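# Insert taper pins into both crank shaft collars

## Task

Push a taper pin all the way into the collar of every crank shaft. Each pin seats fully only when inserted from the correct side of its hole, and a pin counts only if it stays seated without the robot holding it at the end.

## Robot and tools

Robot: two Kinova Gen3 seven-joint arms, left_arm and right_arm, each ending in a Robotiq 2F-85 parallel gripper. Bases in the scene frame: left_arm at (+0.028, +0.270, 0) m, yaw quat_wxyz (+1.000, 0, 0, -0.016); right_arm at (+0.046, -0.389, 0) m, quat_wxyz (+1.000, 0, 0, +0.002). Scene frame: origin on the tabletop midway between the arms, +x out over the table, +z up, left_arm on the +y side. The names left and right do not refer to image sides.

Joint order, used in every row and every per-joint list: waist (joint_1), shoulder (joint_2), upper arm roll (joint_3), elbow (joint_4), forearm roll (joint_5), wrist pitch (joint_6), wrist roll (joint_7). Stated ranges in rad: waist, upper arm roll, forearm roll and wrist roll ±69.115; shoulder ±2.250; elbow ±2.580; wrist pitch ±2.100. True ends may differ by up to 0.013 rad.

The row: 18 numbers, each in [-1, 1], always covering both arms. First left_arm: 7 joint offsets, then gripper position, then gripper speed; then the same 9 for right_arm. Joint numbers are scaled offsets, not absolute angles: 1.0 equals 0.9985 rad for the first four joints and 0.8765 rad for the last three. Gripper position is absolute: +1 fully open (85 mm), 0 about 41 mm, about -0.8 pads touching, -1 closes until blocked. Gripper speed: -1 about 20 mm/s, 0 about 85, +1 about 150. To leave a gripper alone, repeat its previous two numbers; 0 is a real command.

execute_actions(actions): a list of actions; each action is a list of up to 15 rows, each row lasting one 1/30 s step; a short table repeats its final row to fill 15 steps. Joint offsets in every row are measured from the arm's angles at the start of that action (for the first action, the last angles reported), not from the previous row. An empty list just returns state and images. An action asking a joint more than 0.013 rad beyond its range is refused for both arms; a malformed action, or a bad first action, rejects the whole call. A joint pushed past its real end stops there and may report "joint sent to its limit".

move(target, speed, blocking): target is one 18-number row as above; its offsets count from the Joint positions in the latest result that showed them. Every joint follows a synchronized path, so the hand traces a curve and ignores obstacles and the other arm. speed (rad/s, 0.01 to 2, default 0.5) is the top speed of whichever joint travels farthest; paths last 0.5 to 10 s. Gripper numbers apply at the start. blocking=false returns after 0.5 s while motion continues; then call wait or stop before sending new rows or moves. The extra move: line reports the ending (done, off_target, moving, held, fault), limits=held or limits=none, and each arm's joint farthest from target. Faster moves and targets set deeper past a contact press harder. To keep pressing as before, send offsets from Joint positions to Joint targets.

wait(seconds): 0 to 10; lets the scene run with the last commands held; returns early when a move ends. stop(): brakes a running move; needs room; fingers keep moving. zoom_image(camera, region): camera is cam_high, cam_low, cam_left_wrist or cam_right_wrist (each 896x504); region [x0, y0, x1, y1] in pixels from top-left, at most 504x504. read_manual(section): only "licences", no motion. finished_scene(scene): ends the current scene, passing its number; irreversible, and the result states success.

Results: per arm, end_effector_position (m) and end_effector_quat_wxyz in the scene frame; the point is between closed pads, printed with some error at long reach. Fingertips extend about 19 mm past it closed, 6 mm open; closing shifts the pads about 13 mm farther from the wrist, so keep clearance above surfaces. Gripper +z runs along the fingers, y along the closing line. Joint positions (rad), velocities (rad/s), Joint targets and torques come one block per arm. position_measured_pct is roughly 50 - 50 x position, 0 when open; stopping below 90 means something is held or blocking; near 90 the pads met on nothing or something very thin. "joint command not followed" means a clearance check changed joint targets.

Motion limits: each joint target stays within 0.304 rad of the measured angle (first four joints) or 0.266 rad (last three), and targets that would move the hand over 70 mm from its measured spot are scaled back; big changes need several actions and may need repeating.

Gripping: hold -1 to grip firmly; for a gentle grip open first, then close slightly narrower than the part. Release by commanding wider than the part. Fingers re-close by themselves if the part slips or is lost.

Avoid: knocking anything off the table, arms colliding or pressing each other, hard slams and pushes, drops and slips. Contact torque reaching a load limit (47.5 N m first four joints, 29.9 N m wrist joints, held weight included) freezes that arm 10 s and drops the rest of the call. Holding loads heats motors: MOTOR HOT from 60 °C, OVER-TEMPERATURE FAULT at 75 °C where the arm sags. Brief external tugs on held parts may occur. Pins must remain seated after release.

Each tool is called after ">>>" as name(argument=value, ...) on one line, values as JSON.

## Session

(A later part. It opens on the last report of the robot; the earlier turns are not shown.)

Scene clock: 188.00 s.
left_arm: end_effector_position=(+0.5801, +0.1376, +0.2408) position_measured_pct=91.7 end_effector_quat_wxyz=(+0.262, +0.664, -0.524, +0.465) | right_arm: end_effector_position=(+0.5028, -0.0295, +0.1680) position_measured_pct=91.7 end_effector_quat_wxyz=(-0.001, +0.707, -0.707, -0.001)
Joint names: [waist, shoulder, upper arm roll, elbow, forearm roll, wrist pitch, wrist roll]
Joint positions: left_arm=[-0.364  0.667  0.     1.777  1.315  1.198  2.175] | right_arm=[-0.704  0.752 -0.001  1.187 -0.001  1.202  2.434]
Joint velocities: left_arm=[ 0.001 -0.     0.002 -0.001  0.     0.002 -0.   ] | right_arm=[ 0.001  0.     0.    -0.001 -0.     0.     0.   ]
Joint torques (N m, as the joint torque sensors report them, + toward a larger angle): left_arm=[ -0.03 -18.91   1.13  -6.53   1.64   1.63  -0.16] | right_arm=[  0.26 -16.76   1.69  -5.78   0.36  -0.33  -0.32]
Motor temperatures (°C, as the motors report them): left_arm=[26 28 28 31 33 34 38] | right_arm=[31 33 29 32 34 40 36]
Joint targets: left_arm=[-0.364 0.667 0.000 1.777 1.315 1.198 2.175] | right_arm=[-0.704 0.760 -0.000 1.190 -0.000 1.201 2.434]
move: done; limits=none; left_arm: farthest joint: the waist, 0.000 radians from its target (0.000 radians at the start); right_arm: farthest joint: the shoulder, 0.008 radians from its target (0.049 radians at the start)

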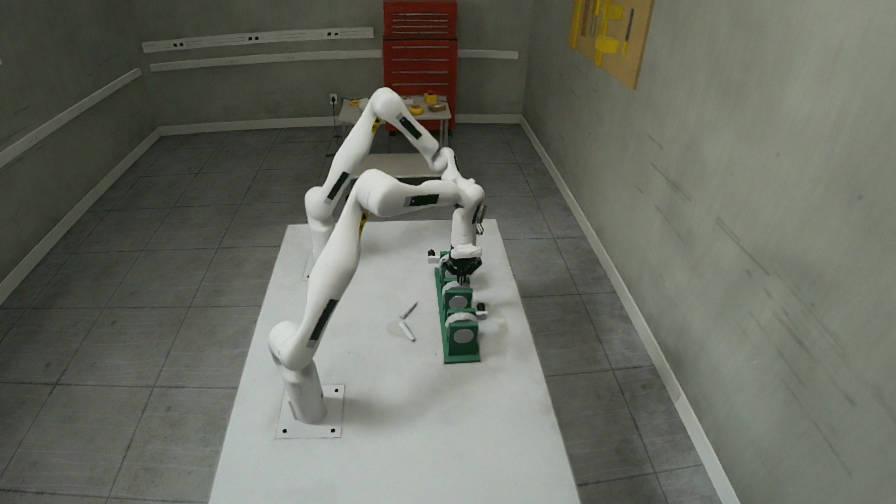

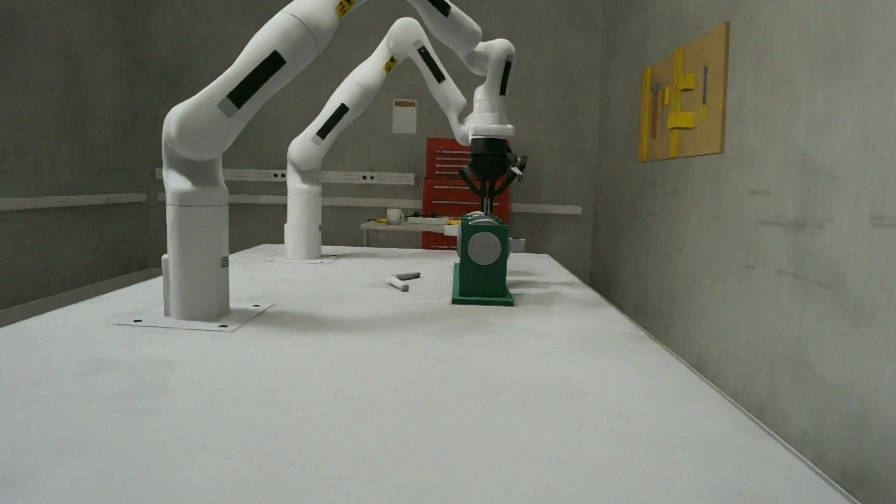

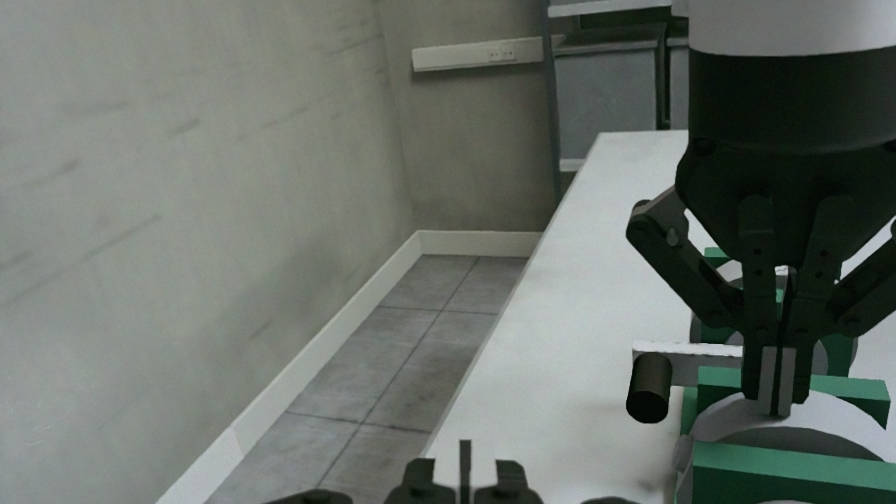

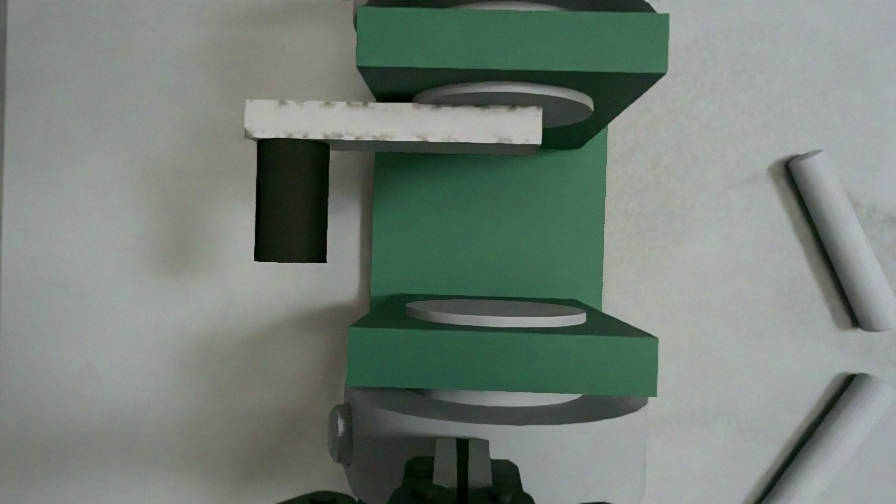

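>>> move(target=[0,0,0,0,0,0,0,-1,0,0.01,-0.03,0,-0.09,0,0.135,0.93,-1,0], speed=0.8)

>>> move(target=[0,0,0,0,0,0,0,-1,0,0.049,0.120,0,-0.261,0,0.163,0.93,-0.3,0], speed=0.8)

Scene clock: 190.87 s.
left_arm: end_effector_position=(+0.5801, +0.1376, +0.2408) position_measured_pct=91.7 end_effector_quat_wxyz=(+0.262, +0.664, -0.524, +0.465) | right_arm: end_effector_position=(+0.5083, -0.0324, +0.2123) position_measured_pct=91.7 end_effector_quat_wxyz=(-0.001, +0.928, -0.374, +0.000)
Joint names: [waist, shoulder, upper arm roll, elbow, forearm roll, wrist pitch, wrist roll]
Joint positions: left_arm=[-0.364  0.667  0.     1.777  1.315  1.198  2.175] | right_arm=[-0.694  0.722 -0.001  1.097 -0.001  1.32   3.249]
Joint velocities: left_arm=[ 0.     0.     0.    -0.001  0.     0.001  0.   ] | right_arm=[ 0.    -0.001 -0.001  0.001  0.    -0.001 -0.   ]
Joint torques (N m, as the joint torque sensors report them, + toward a larger angle): left_arm=[  0.05 -19.08   1.8   -6.08   1.78   2.07  -0.32] | right_arm=[ -0.16 -23.19   0.97  -8.53   0.12   0.18  -0.07]
Motor temperatures (°C, as the motors report them): left_arm=[26 28 28 31 33 34 38] | right_arm=[31 33 29 32 34 40 36]
Joint targets: left_arm=[-0.364 0.667 0.000 1.777 1.315 1.198 2.175] | right_arm=[-0.694 0.722 -0.001 1.097 -0.001 1.320 3.249]
move: done; limits=none; left_arm: farthest joint: the waist, 0.000 radians from its target (0.000 radians at the start); right_arm: farthest joint: the waist, 0.000 radians from its target (0.010 radians at the start)

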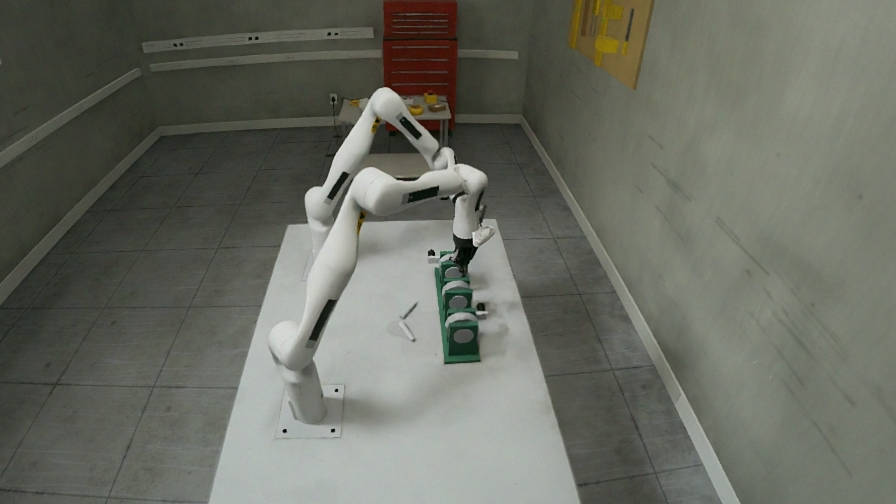

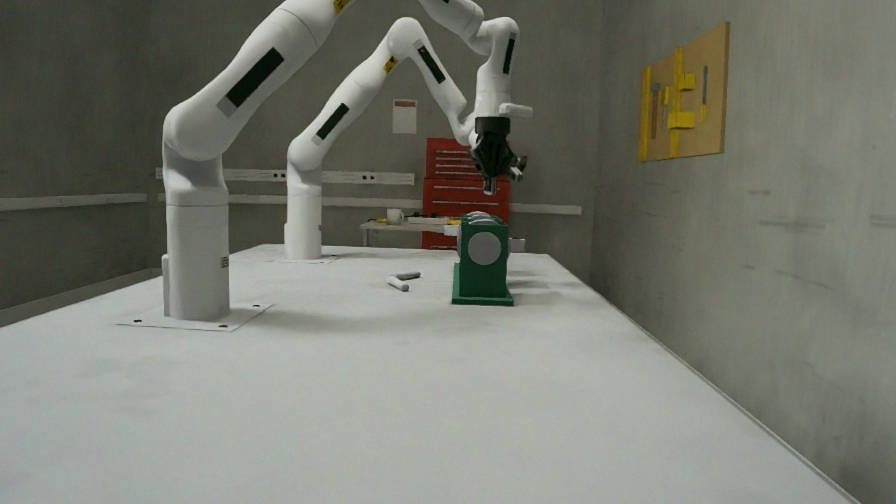

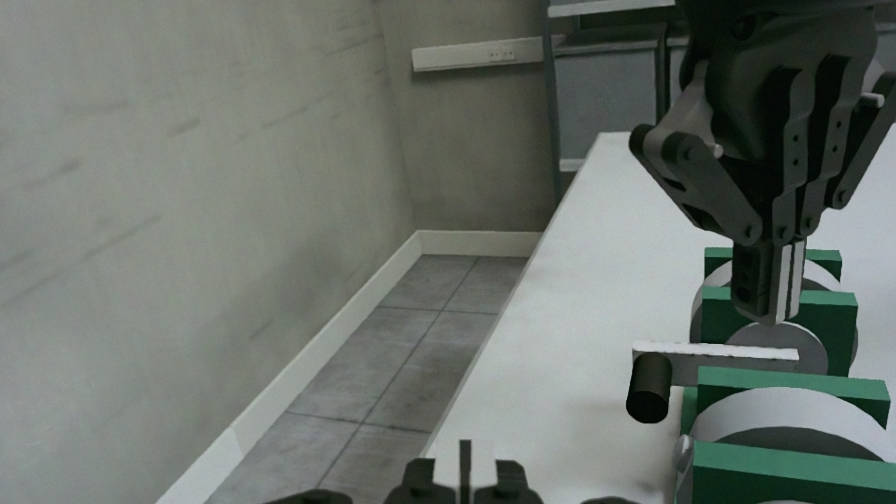

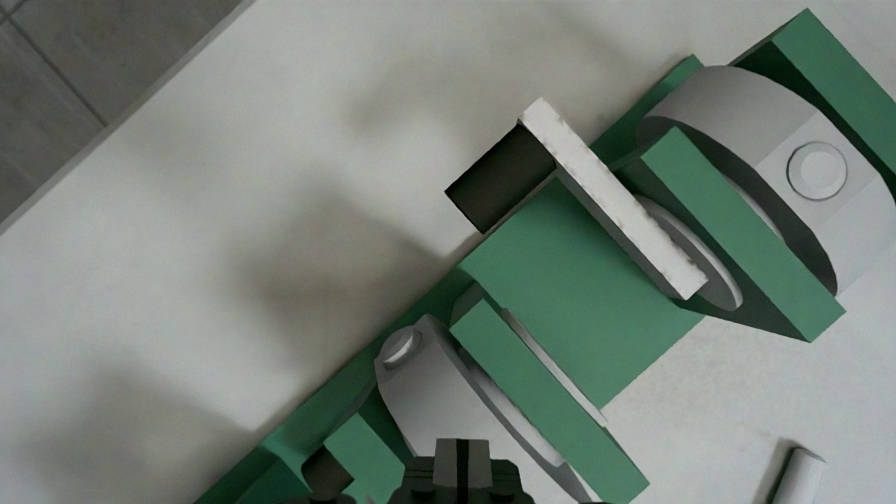

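Scene clock: 192.33 s.
left_arm: end_effector_position=(+0.5801, +0.1376, +0.2408) position_measured_pct=91.7 end_effector_quat_wxyz=(+0.262, +0.664, -0.524, +0.465) | right_arm: end_effector_position=(+0.5594, -0.0295, +0.2205) position_measured_pct=65.1 end_effector_quat_wxyz=(-0.001, +1.000, +0.000, -0.000)
Joint names: [waist, shoulder, upper arm roll, elbow, forearm roll, wrist pitch, wrist roll]
Joint positions: left_arm=[-0.364  0.667  0.     1.777  1.315  1.198  2.175] | right_arm=[-0.645  0.841 -0.001  0.836 -0.001  1.463  4.064]
Joint velocities: left_arm=[ 0.001 -0.    -0.001 -0.     0.     0.     0.   ] | right_arm=[0.001 0.003 0.002 0.001 0.    0.    0.   ]
Joint torques (N m, as the joint torque sensors report them, + toward a larger angle): left_arm=[ -0.05 -19.55   2.06  -6.14   1.54   2.29  -0.18] | right_arm=[ -0.1  -25.05   0.33  -8.43   0.18   0.24  -0.17]
Motor temperatures (°C, as the motors report them): left_arm=[26 28 28 31 33 34 38] | right_arm=[31 33 29 32 34 40 36]
Joint targets: left_arm=[-0.364 0.667 0.000 1.777 1.315 1.198 2.175] | right_arm=[-0.645 0.841 -0.001 0.836 -0.001 1.463 4.064]
move: done; limits=none; left_arm: farthest joint: the waist, 0.000 radians from its target (0.000 radians at the start); right_arm: farthest joint: the shoulder, 0.001 radians from its target (0.120 radians at the start)

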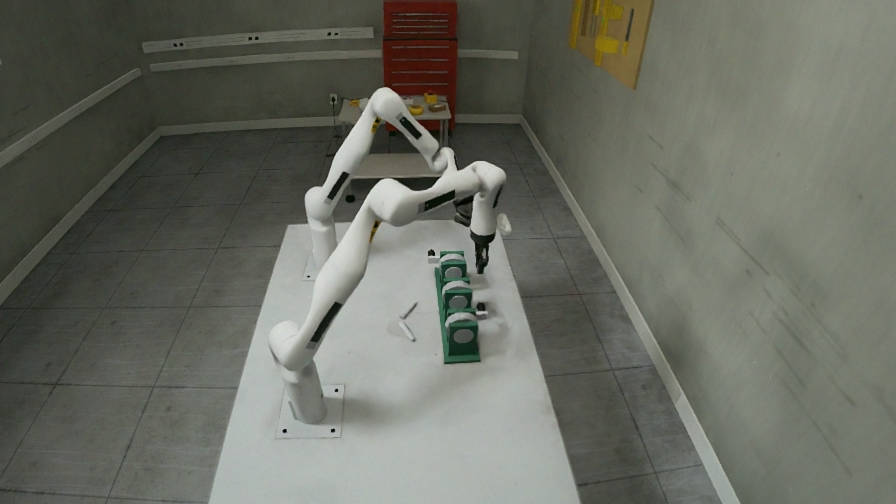

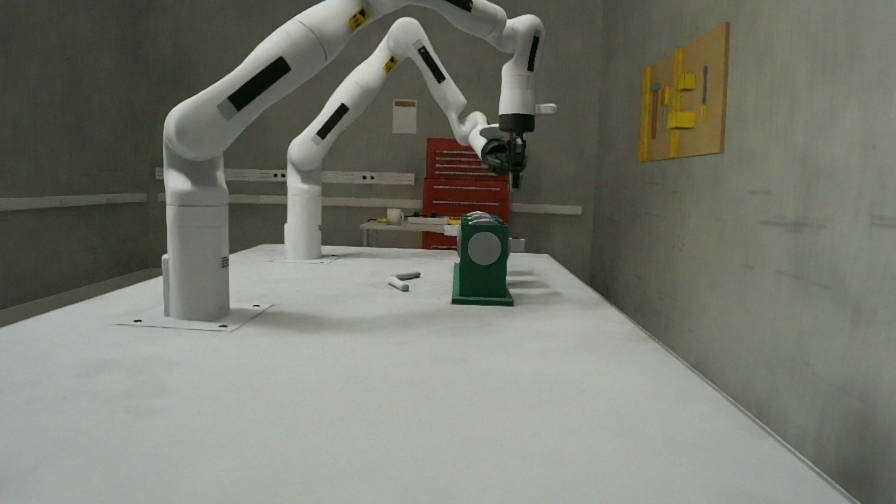

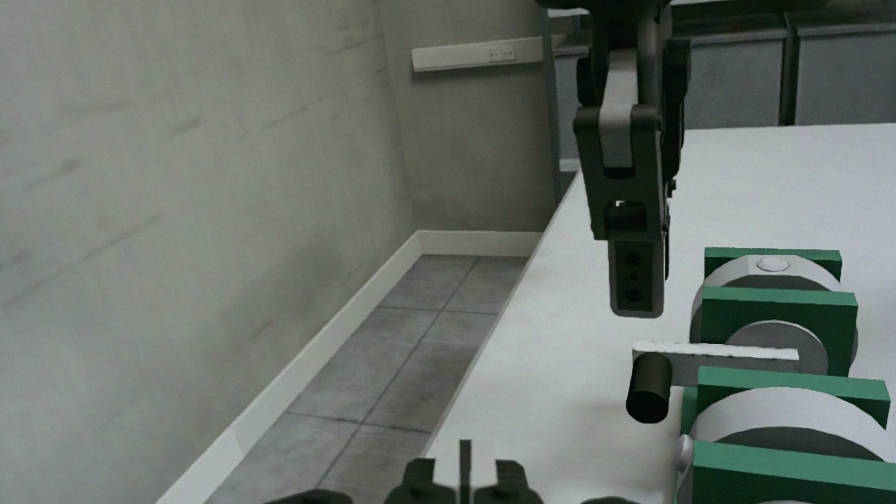

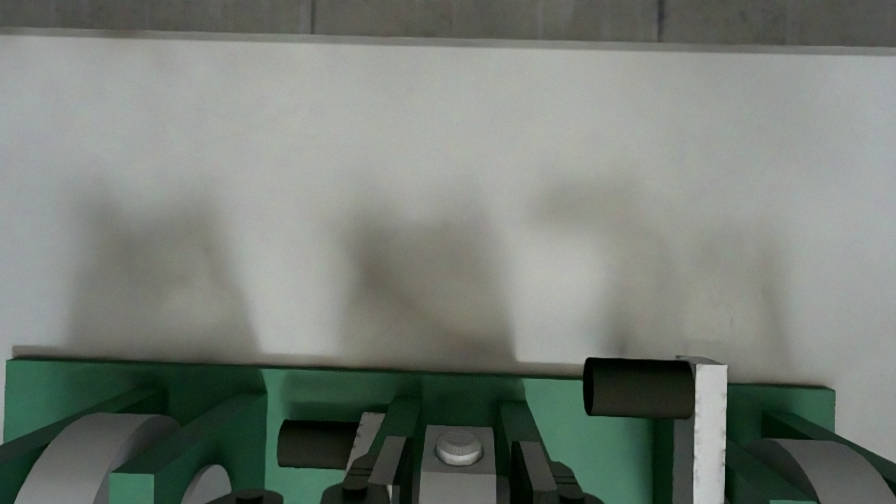

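>>> move(target=[0,0,0,0,0,0,0,-1,0,-0.050,-0.088,0,0.294,0,-0.234,-0.058,-1,1], speed=0.4)

Scene clock: 195.00 s.
left_arm: end_effector_position=(+0.5801, +0.1376, +0.2408) position_measured_pct=91.7 end_effector_quat_wxyz=(+0.262, +0.664, -0.524, +0.465) | right_arm: end_effector_position=(+0.5106, -0.0298, +0.1836) position_measured_pct=91.7 end_effector_quat_wxyz=(-0.000, +1.000, -0.000, -0.001)
Joint names: [waist, shoulder, upper arm roll, elbow, forearm roll, wrist pitch, wrist roll]
Joint positions: left_arm=[-0.364  0.667  0.     1.777  1.315  1.198  2.175] | right_arm=[-0.695  0.754 -0.001  1.13  -0.001  1.258  4.013]
Joint velocities: left_arm=[-0.001 -0.     0.001  0.     0.     0.     0.   ] | right_arm=[-0.001 -0.004  0.002 -0.    -0.     0.     0.   ]
Joint torques (N m, as the joint torque sensors report them, + toward a larger angle): left_arm=[  0.18 -19.7    1.77  -6.12   1.63   1.62  -0.19] | right_arm=[  0.2  -23.02   0.48  -8.35   0.17   0.09   0.03]
Motor temperatures (°C, as the motors report them): left_arm=[26 28 28 31 33 34 38] | right_arm=[31 33 29 32 34 40 36]
Joint targets: left_arm=[-0.364 0.667 0.000 1.777 1.315 1.198 2.175] | right_arm=[-0.695 0.753 -0.001 1.130 -0.001 1.258 4.013]
move: done; limits=none; left_arm: farthest joint: the waist, 0.000 radians from its target (0.000 radians at the start); right_arm: farthest joint: the waist, 0.000 radians from its target (0.050 radians at the start)

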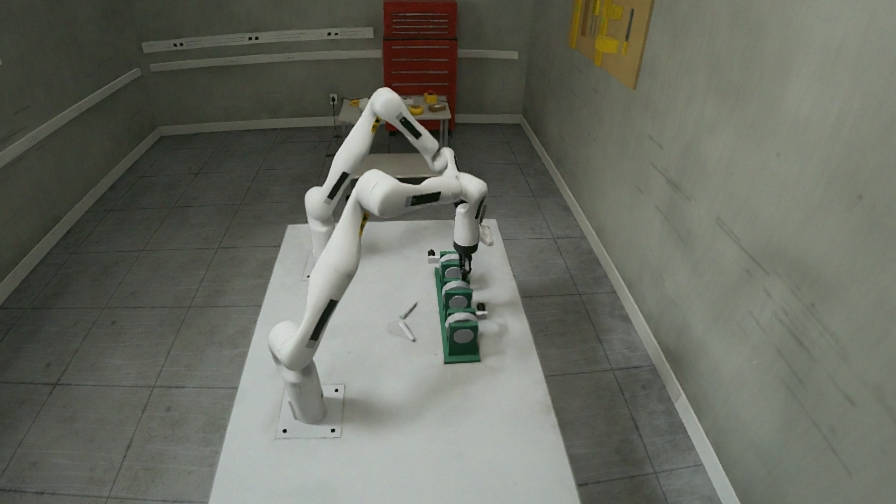

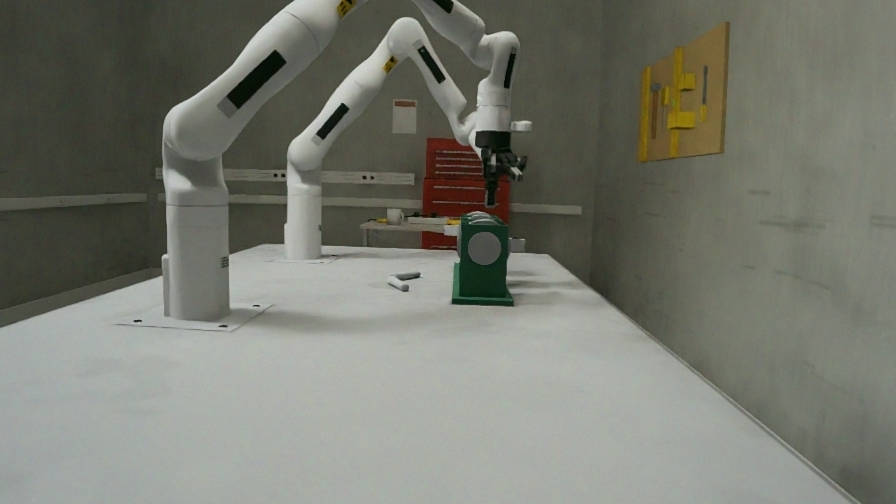

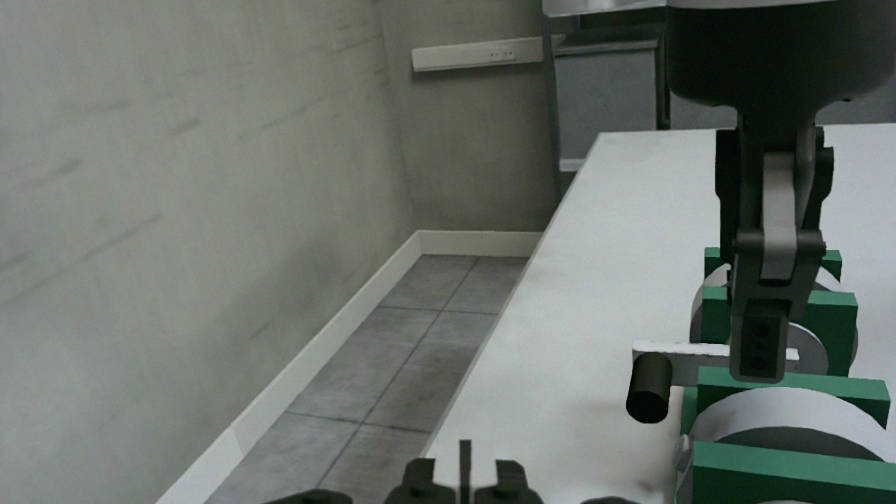

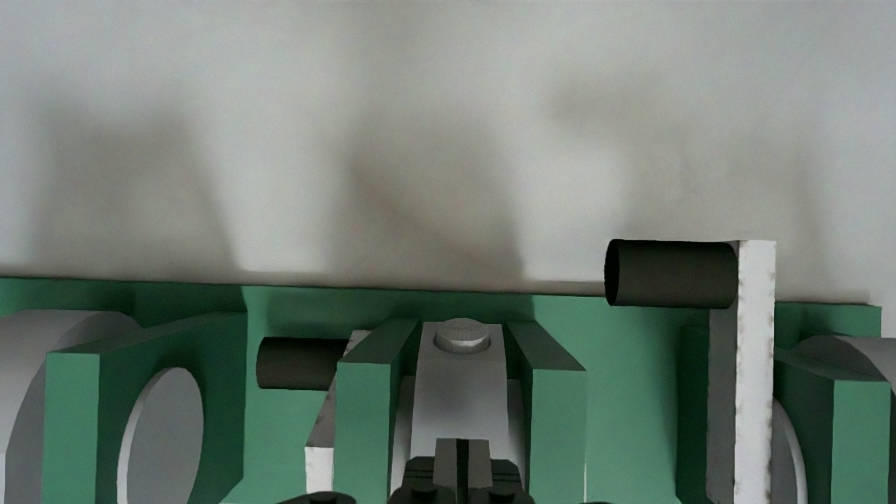

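>>> move(target=[0,0,0,0,0,0,0,-1,0,0,0.023,0,0.028,0,-0.044,0,-1,0], speed=0.05)

>>> execute_actions(actions=[[[0,0,0,0,0,0,0,-1,0,-0.012,-0.010,0,0.045,0,-0.023,-0.014,-1,0]],[[0,0,0,0,0,0,0,-1,0,-0.012,-0.010,0,0.045,0,-0.023,-0.014,-1,0]],[[0,0,0,0,0,0,0,-1,0,-0.012,-0.010,0,0.045,0,-0.023,-0.014,-1,0]],[[0,0,0,0,0,0,0,-1,0,-0.012,-0.010,0,0.044,0,-0.023,-0.014,-1,0]]])

Scene clock: 196.57 s.
left_arm: end_effector_position=(+0.5801, +0.1376, +0.2408) position_measured_pct=91.7 end_effector_quat_wxyz=(+0.262, +0.664, -0.524, +0.465) | right_arm: end_effector_position=(+0.5109, -0.0302, +0.1670) position_measured_pct=91.7 end_effector_quat_wxyz=(+0.001, +1.000, -0.001, -0.001)
Joint names: [waist, shoulder, upper arm roll, elbow, forearm roll, wrist pitch, wrist roll]
Joint positions: left_arm=[-0.364  0.667  0.     1.777  1.315  1.198  2.175] | right_arm=[-0.695  0.769 -0.     1.155 -0.001  1.22   4.013]
Joint velocities: left_arm=[ 0.    -0.    -0.001 -0.     0.    -0.    -0.   ] | right_arm=[0.    0.    0.    0.002 0.    0.    0.   ]
Joint torques (N m, as the joint torque sensors report them, + toward a larger angle): left_arm=[ -0.3  -18.85   1.5   -6.12   1.62   1.69  -0.14] | right_arm=[ -0.67 -17.82   0.48  -5.78   0.03   0.     0.15]
Motor temperatures (°C, as the motors report them): left_arm=[26 28 28 31 33 34 38] | right_arm=[31 33 29 32 34 40 36]
Joint targets: left_arm=[-0.364 0.667 0.000 1.777 1.315 1.198 2.175] | right_arm=[-0.695 0.777 -0.001 1.158 -0.001 1.220 4.013]
move: done; limits=none; left_arm: farthest joint: the waist, 0.000 radians from its target (0.000 radians at the start); right_arm: farthest joint: the shoulder, 0.008 radians from its target (0.024 radians at the start)

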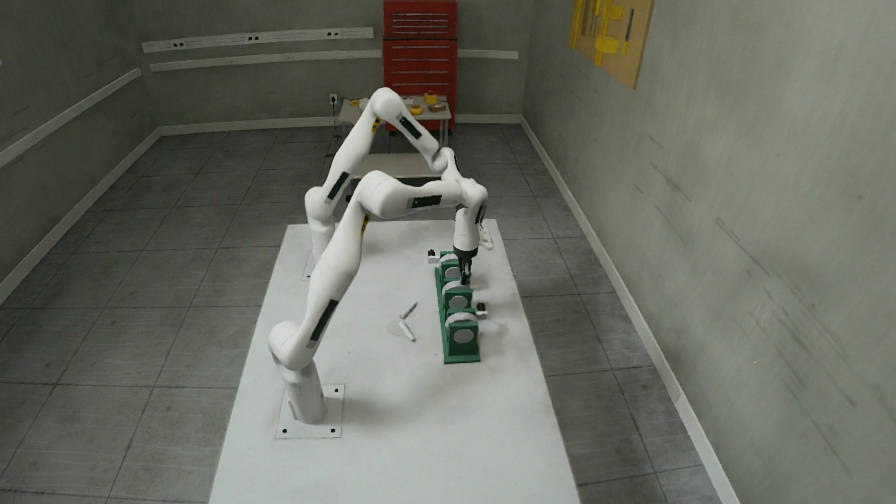

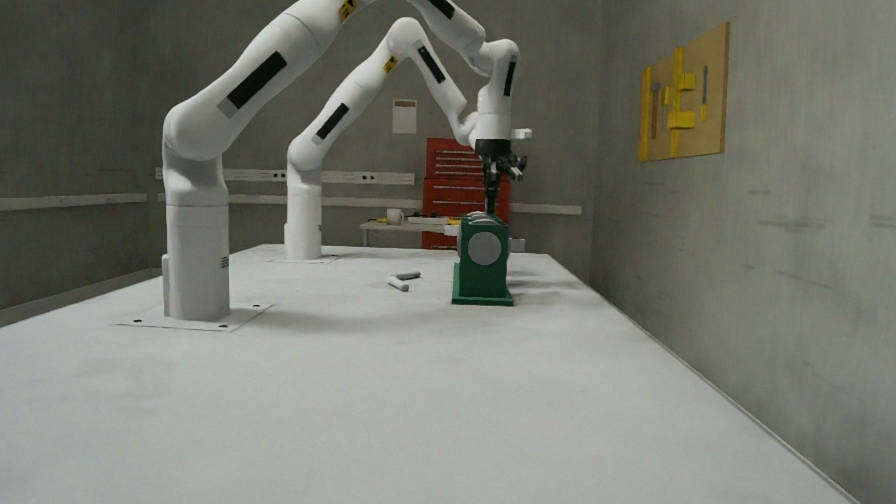

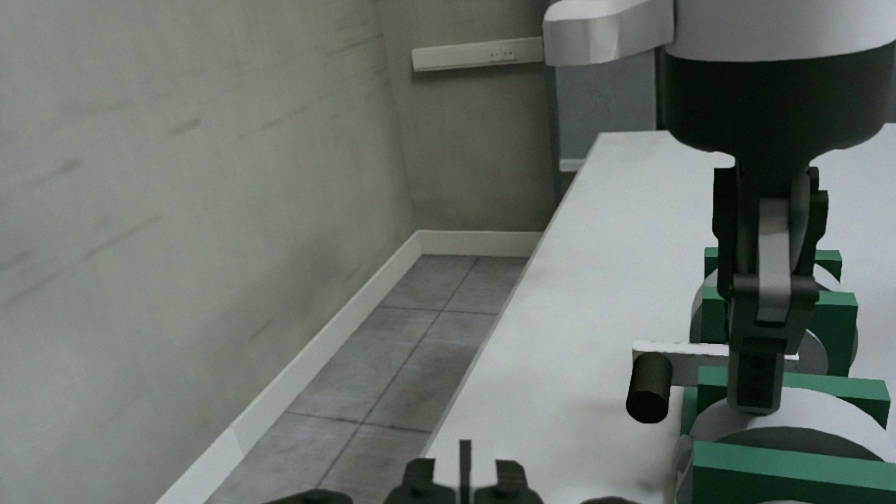

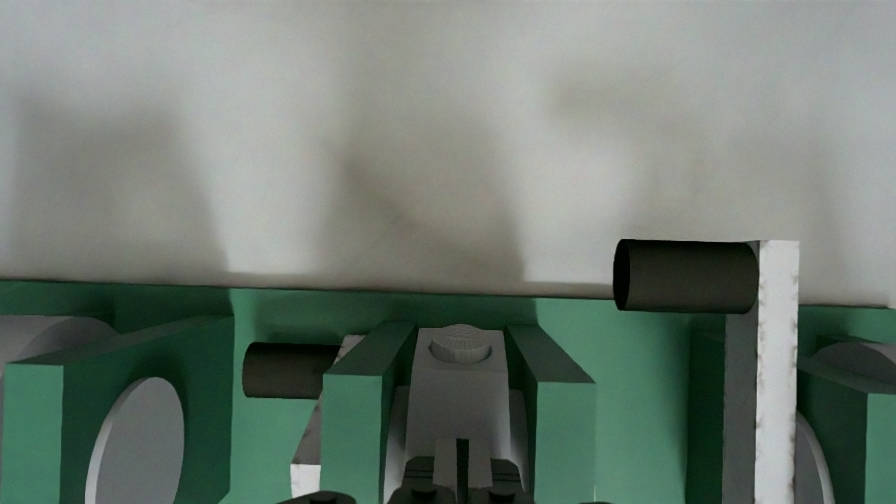

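Scene clock: 198.57 s.
left_arm: end_effector_position=(+0.5801, +0.1376, +0.2408) position_measured_pct=91.7 end_effector_quat_wxyz=(+0.262, +0.664, -0.524, +0.465) | right_arm: end_effector_position=(+0.4741, -0.0331, +0.1667) position_measured_pct=91.7 end_effector_quat_wxyz=(-0.001, +1.000, -0.004, +0.005)
Joint names: [waist, shoulder, upper arm roll, elbow, forearm roll, wrist pitch, wrist roll]
Joint positions: left_arm=[-0.364  0.667  0.     1.777  1.315  1.198  2.175] | right_arm=[-0.739  0.691  0.004  1.31   0.003  1.133  3.964]
Joint velocities: left_arm=[ 0.     0.001  0.     0.001 -0.     0.001 -0.   ] | right_arm=[-0.001 -0.002  0.001 -0.001  0.    -0.     0.   ]
Joint torques (N m, as the joint torque sensors report them, + toward a larger angle): left_arm=[ -0.06 -19.12   1.33  -5.97   1.54   1.84  -0.15] | right_arm=[  0.01 -15.98   0.49  -4.64  -0.26   0.13   0.12]
Motor temperatures (°C, as the motors report them): left_arm=[26 28 28 31 33 34 38] | right_arm=[31 33 29 32 34 40 36]
Joint targets: left_arm=[-0.364 0.667 0.000 1.777 1.315 1.198 2.175] | right_arm=[-0.739 0.699 0.003 1.314 0.003 1.134 3.964]

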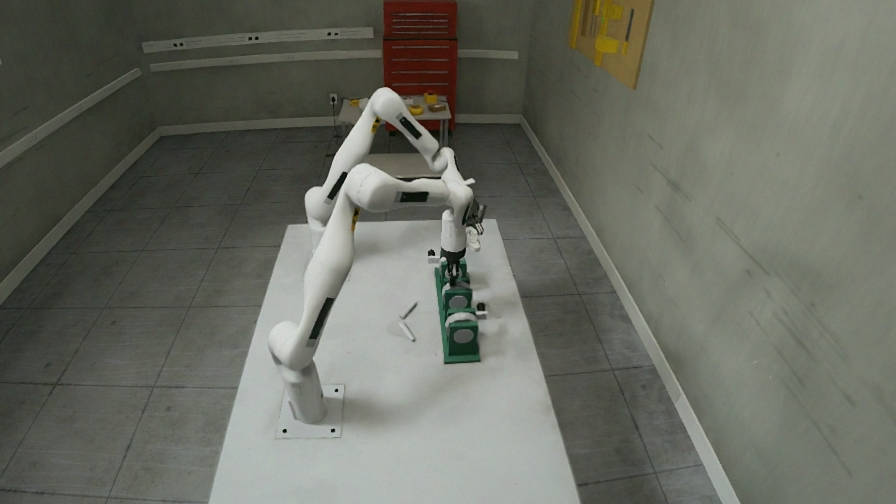

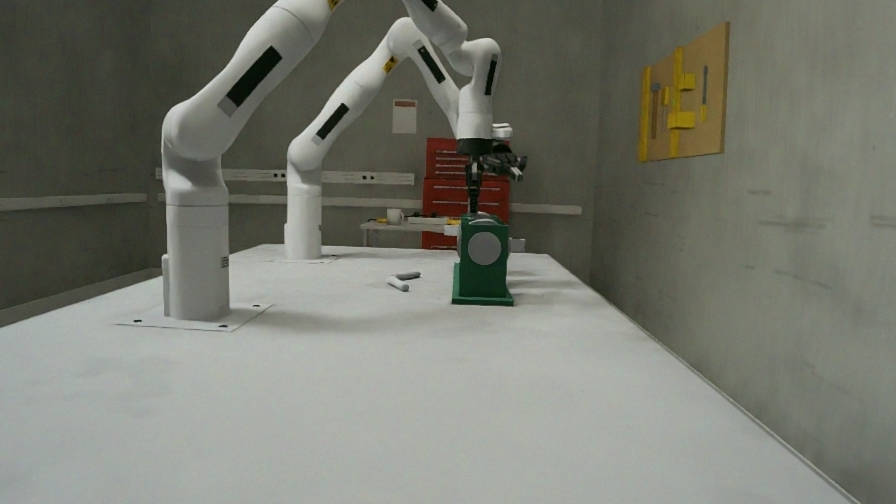

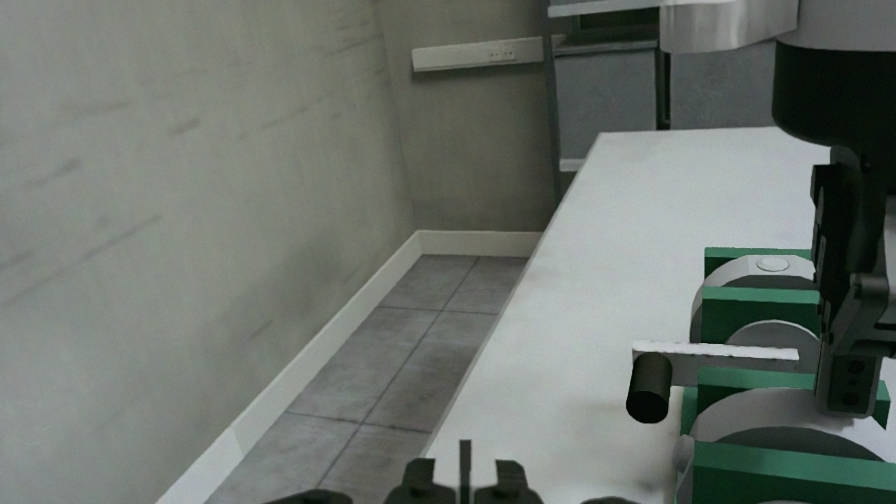

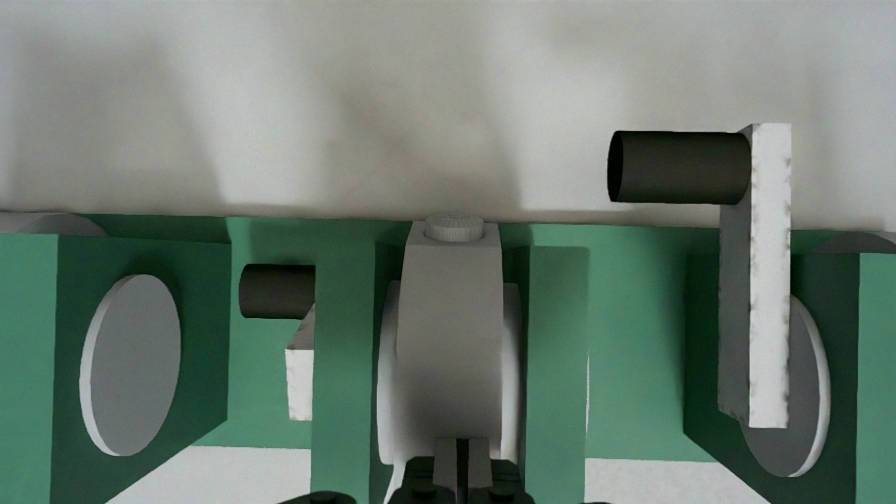

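>>> move(target=[0,0,0,0,0,0,0,-1,0,0.044,0.066,-0.004,-0.170,-0.004,0.122,0.056,-1,0], speed=0.3)

>>> execute_actions(actions=[[[0,0,0,0,0,0,0,-1,0,0,0.012,0,0.014,0,-0.015,0,-1,0]],[[0,0,0,0,0,0,0,-1,0,0,0.022,0,0.011,0,0,0,-1,0]],[[0,0,0,0,0,0,0,-1,0,-0.012,0.004,0,0.052,0,-0.025,-0.014,-1,0]],[[0,0,0,0,0,0,0,-1,0,-0.012,0.004,0,0.052,0,-0.025,-0.014,-1,0]],[[0,0,0,0,0,0,0,-1,0,-0.012,0.004,0,0.052,0,-0.025,-0.014,-1,0]],[[0,0,0,0,0,0,0,-1,0,-0.012,0.004,0,0.052,0,-0.025,-0.014,-1,0]]])

Scene clock: 200.67 s.
left_arm: end_effector_position=(+0.5802, +0.1376, +0.2408) position_measured_pct=91.7 end_effector_quat_wxyz=(+0.262, +0.664, -0.524, +0.465) | right_arm: end_effector_position=(+0.5118, -0.0294, +0.1788) position_measured_pct=91.7 end_effector_quat_wxyz=(-0.002, +1.000, -0.000, +0.002)
Joint names: [waist, shoulder, upper arm roll, elbow, forearm roll, wrist pitch, wrist roll]
Joint positions: left_arm=[-0.364  0.667  0.     1.777  1.315  1.198  2.175] | right_arm=[-0.695  0.757 -0.     1.14  -0.     1.24   4.013]
Joint velocities: left_arm=[-0.    -0.001  0.001  0.001  0.    -0.001 -0.   ] | right_arm=[ 0.001  0.003  0.001  0.001  0.     0.    -0.   ]
Joint torques (N m, as the joint torque sensors report them, + toward a larger angle): left_arm=[ -0.18 -19.22   1.47  -6.23   1.73   1.91  -0.3 ] | right_arm=[ -0.1  -23.78   0.85  -8.06   0.22   0.29  -0.02]
Motor temperatures (°C, as the motors report them): left_arm=[26 28 28 31 33 34 38] | right_arm=[31 33 29 32 34 40 36]
Joint targets: left_arm=[-0.364 0.667 0.000 1.777 1.315 1.198 2.175] | right_arm=[-0.695 0.757 -0.000 1.140 -0.000 1.240 4.013]
move: done; limits=none; left_arm: farthest joint: the waist, 0.000 radians from its target (0.000 radians at the start); right_arm: farthest joint: the waist, 0.000 radians from its target (0.044 radians at the start)

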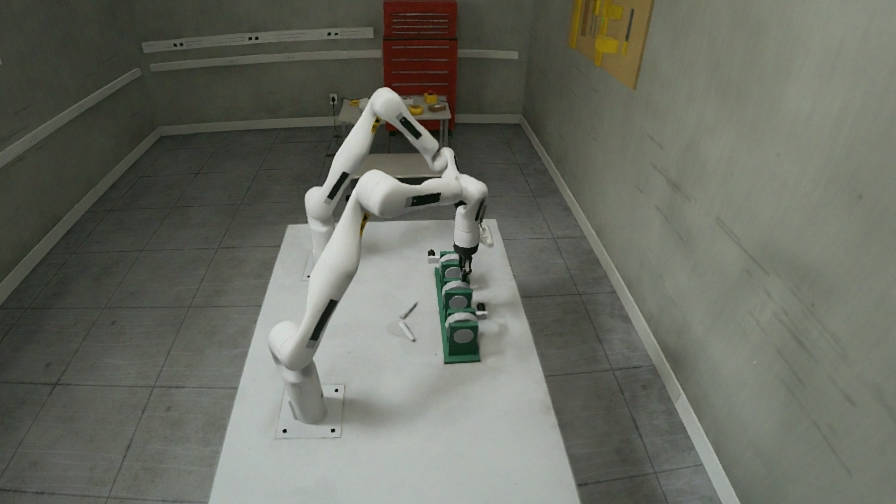

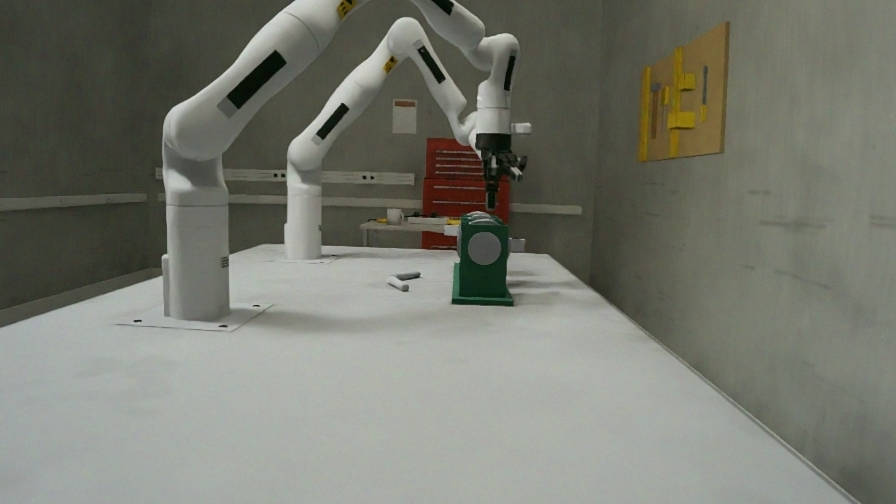

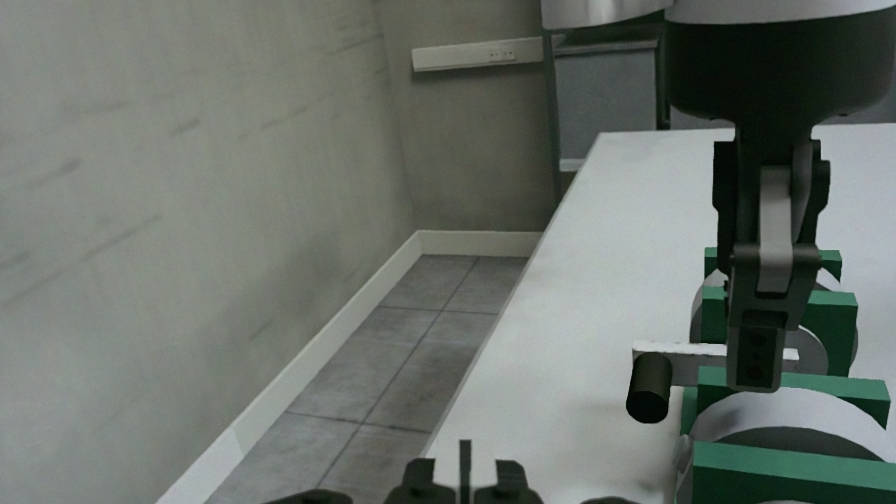

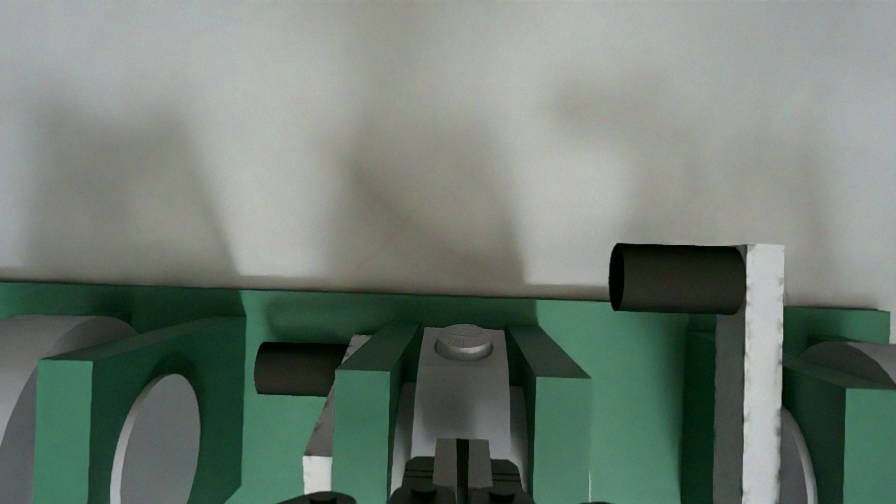

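Scene clock: 203.67 s.
left_arm: end_effector_position=(+0.5802, +0.1376, +0.2408) position_measured_pct=91.7 end_effector_quat_wxyz=(+0.262, +0.664, -0.524, +0.465) | right_arm: end_effector_position=(+0.4829, -0.0333, +0.1672) position_measured_pct=91.7 end_effector_quat_wxyz=(-0.003, +1.000, -0.006, +0.014)
Joint names: [waist, shoulder, upper arm roll, elbow, forearm roll, wrist pitch, wrist roll]
Joint positions: left_arm=[-0.364  0.667  0.     1.777  1.315  1.198  2.175] | right_arm=[-0.736  0.693  0.009  1.304  0.009  1.119  3.964]
Joint velocities: left_arm=[-0.    -0.    -0.001  0.     0.     0.     0.   ] | right_arm=[-0.001 -0.001 -0.001  0.003 -0.     0.002 -0.   ]
Joint torques (N m, as the joint torque sensors report them, + toward a larger angle): left_arm=[ -0.13 -19.01   1.43  -6.09   1.66   1.75  -0.29] | right_arm=[-1.45 -5.06 -0.86  1.93 -0.81  1.83 -0.03]
Motor temperatures (°C, as the motors report them): left_arm=[26 28 28 31 33 34 38] | right_arm=[31 33 29 32 34 40 36]
Joint targets: left_arm=[-0.364 0.667 0.000 1.777 1.315 1.198 2.175] | right_arm=[-0.737 0.716 0.007 1.318 0.006 1.123 3.964]

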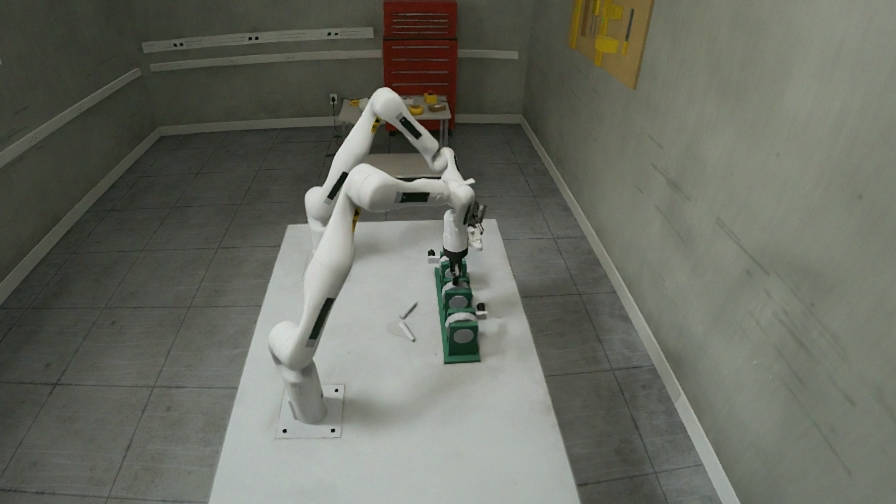

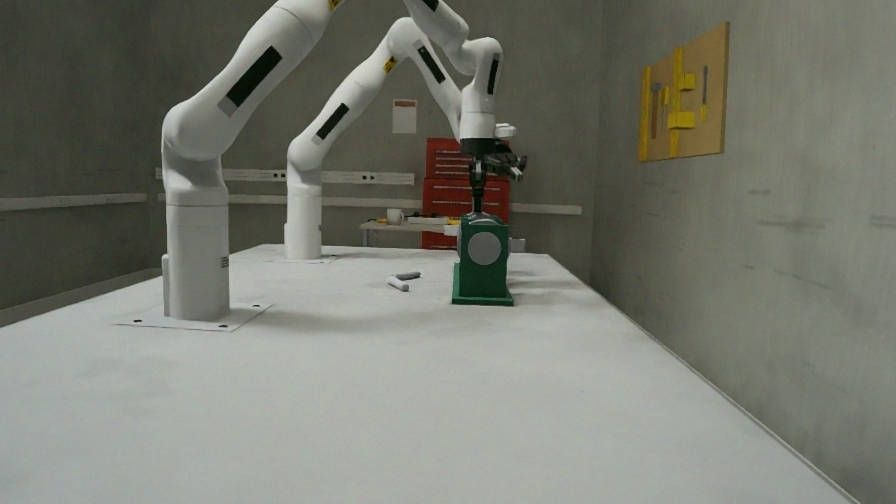

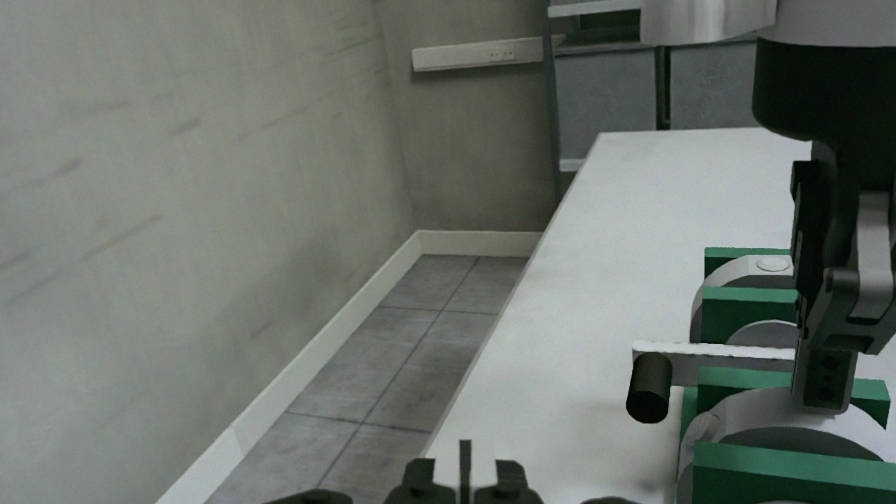

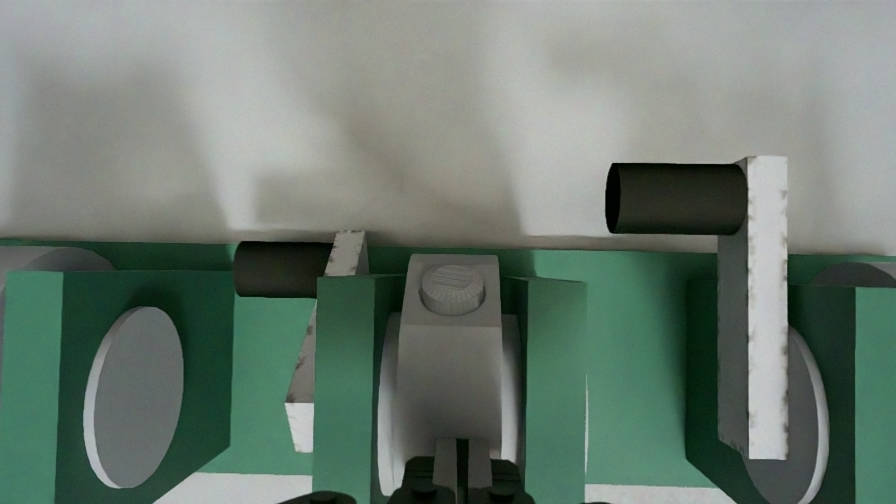

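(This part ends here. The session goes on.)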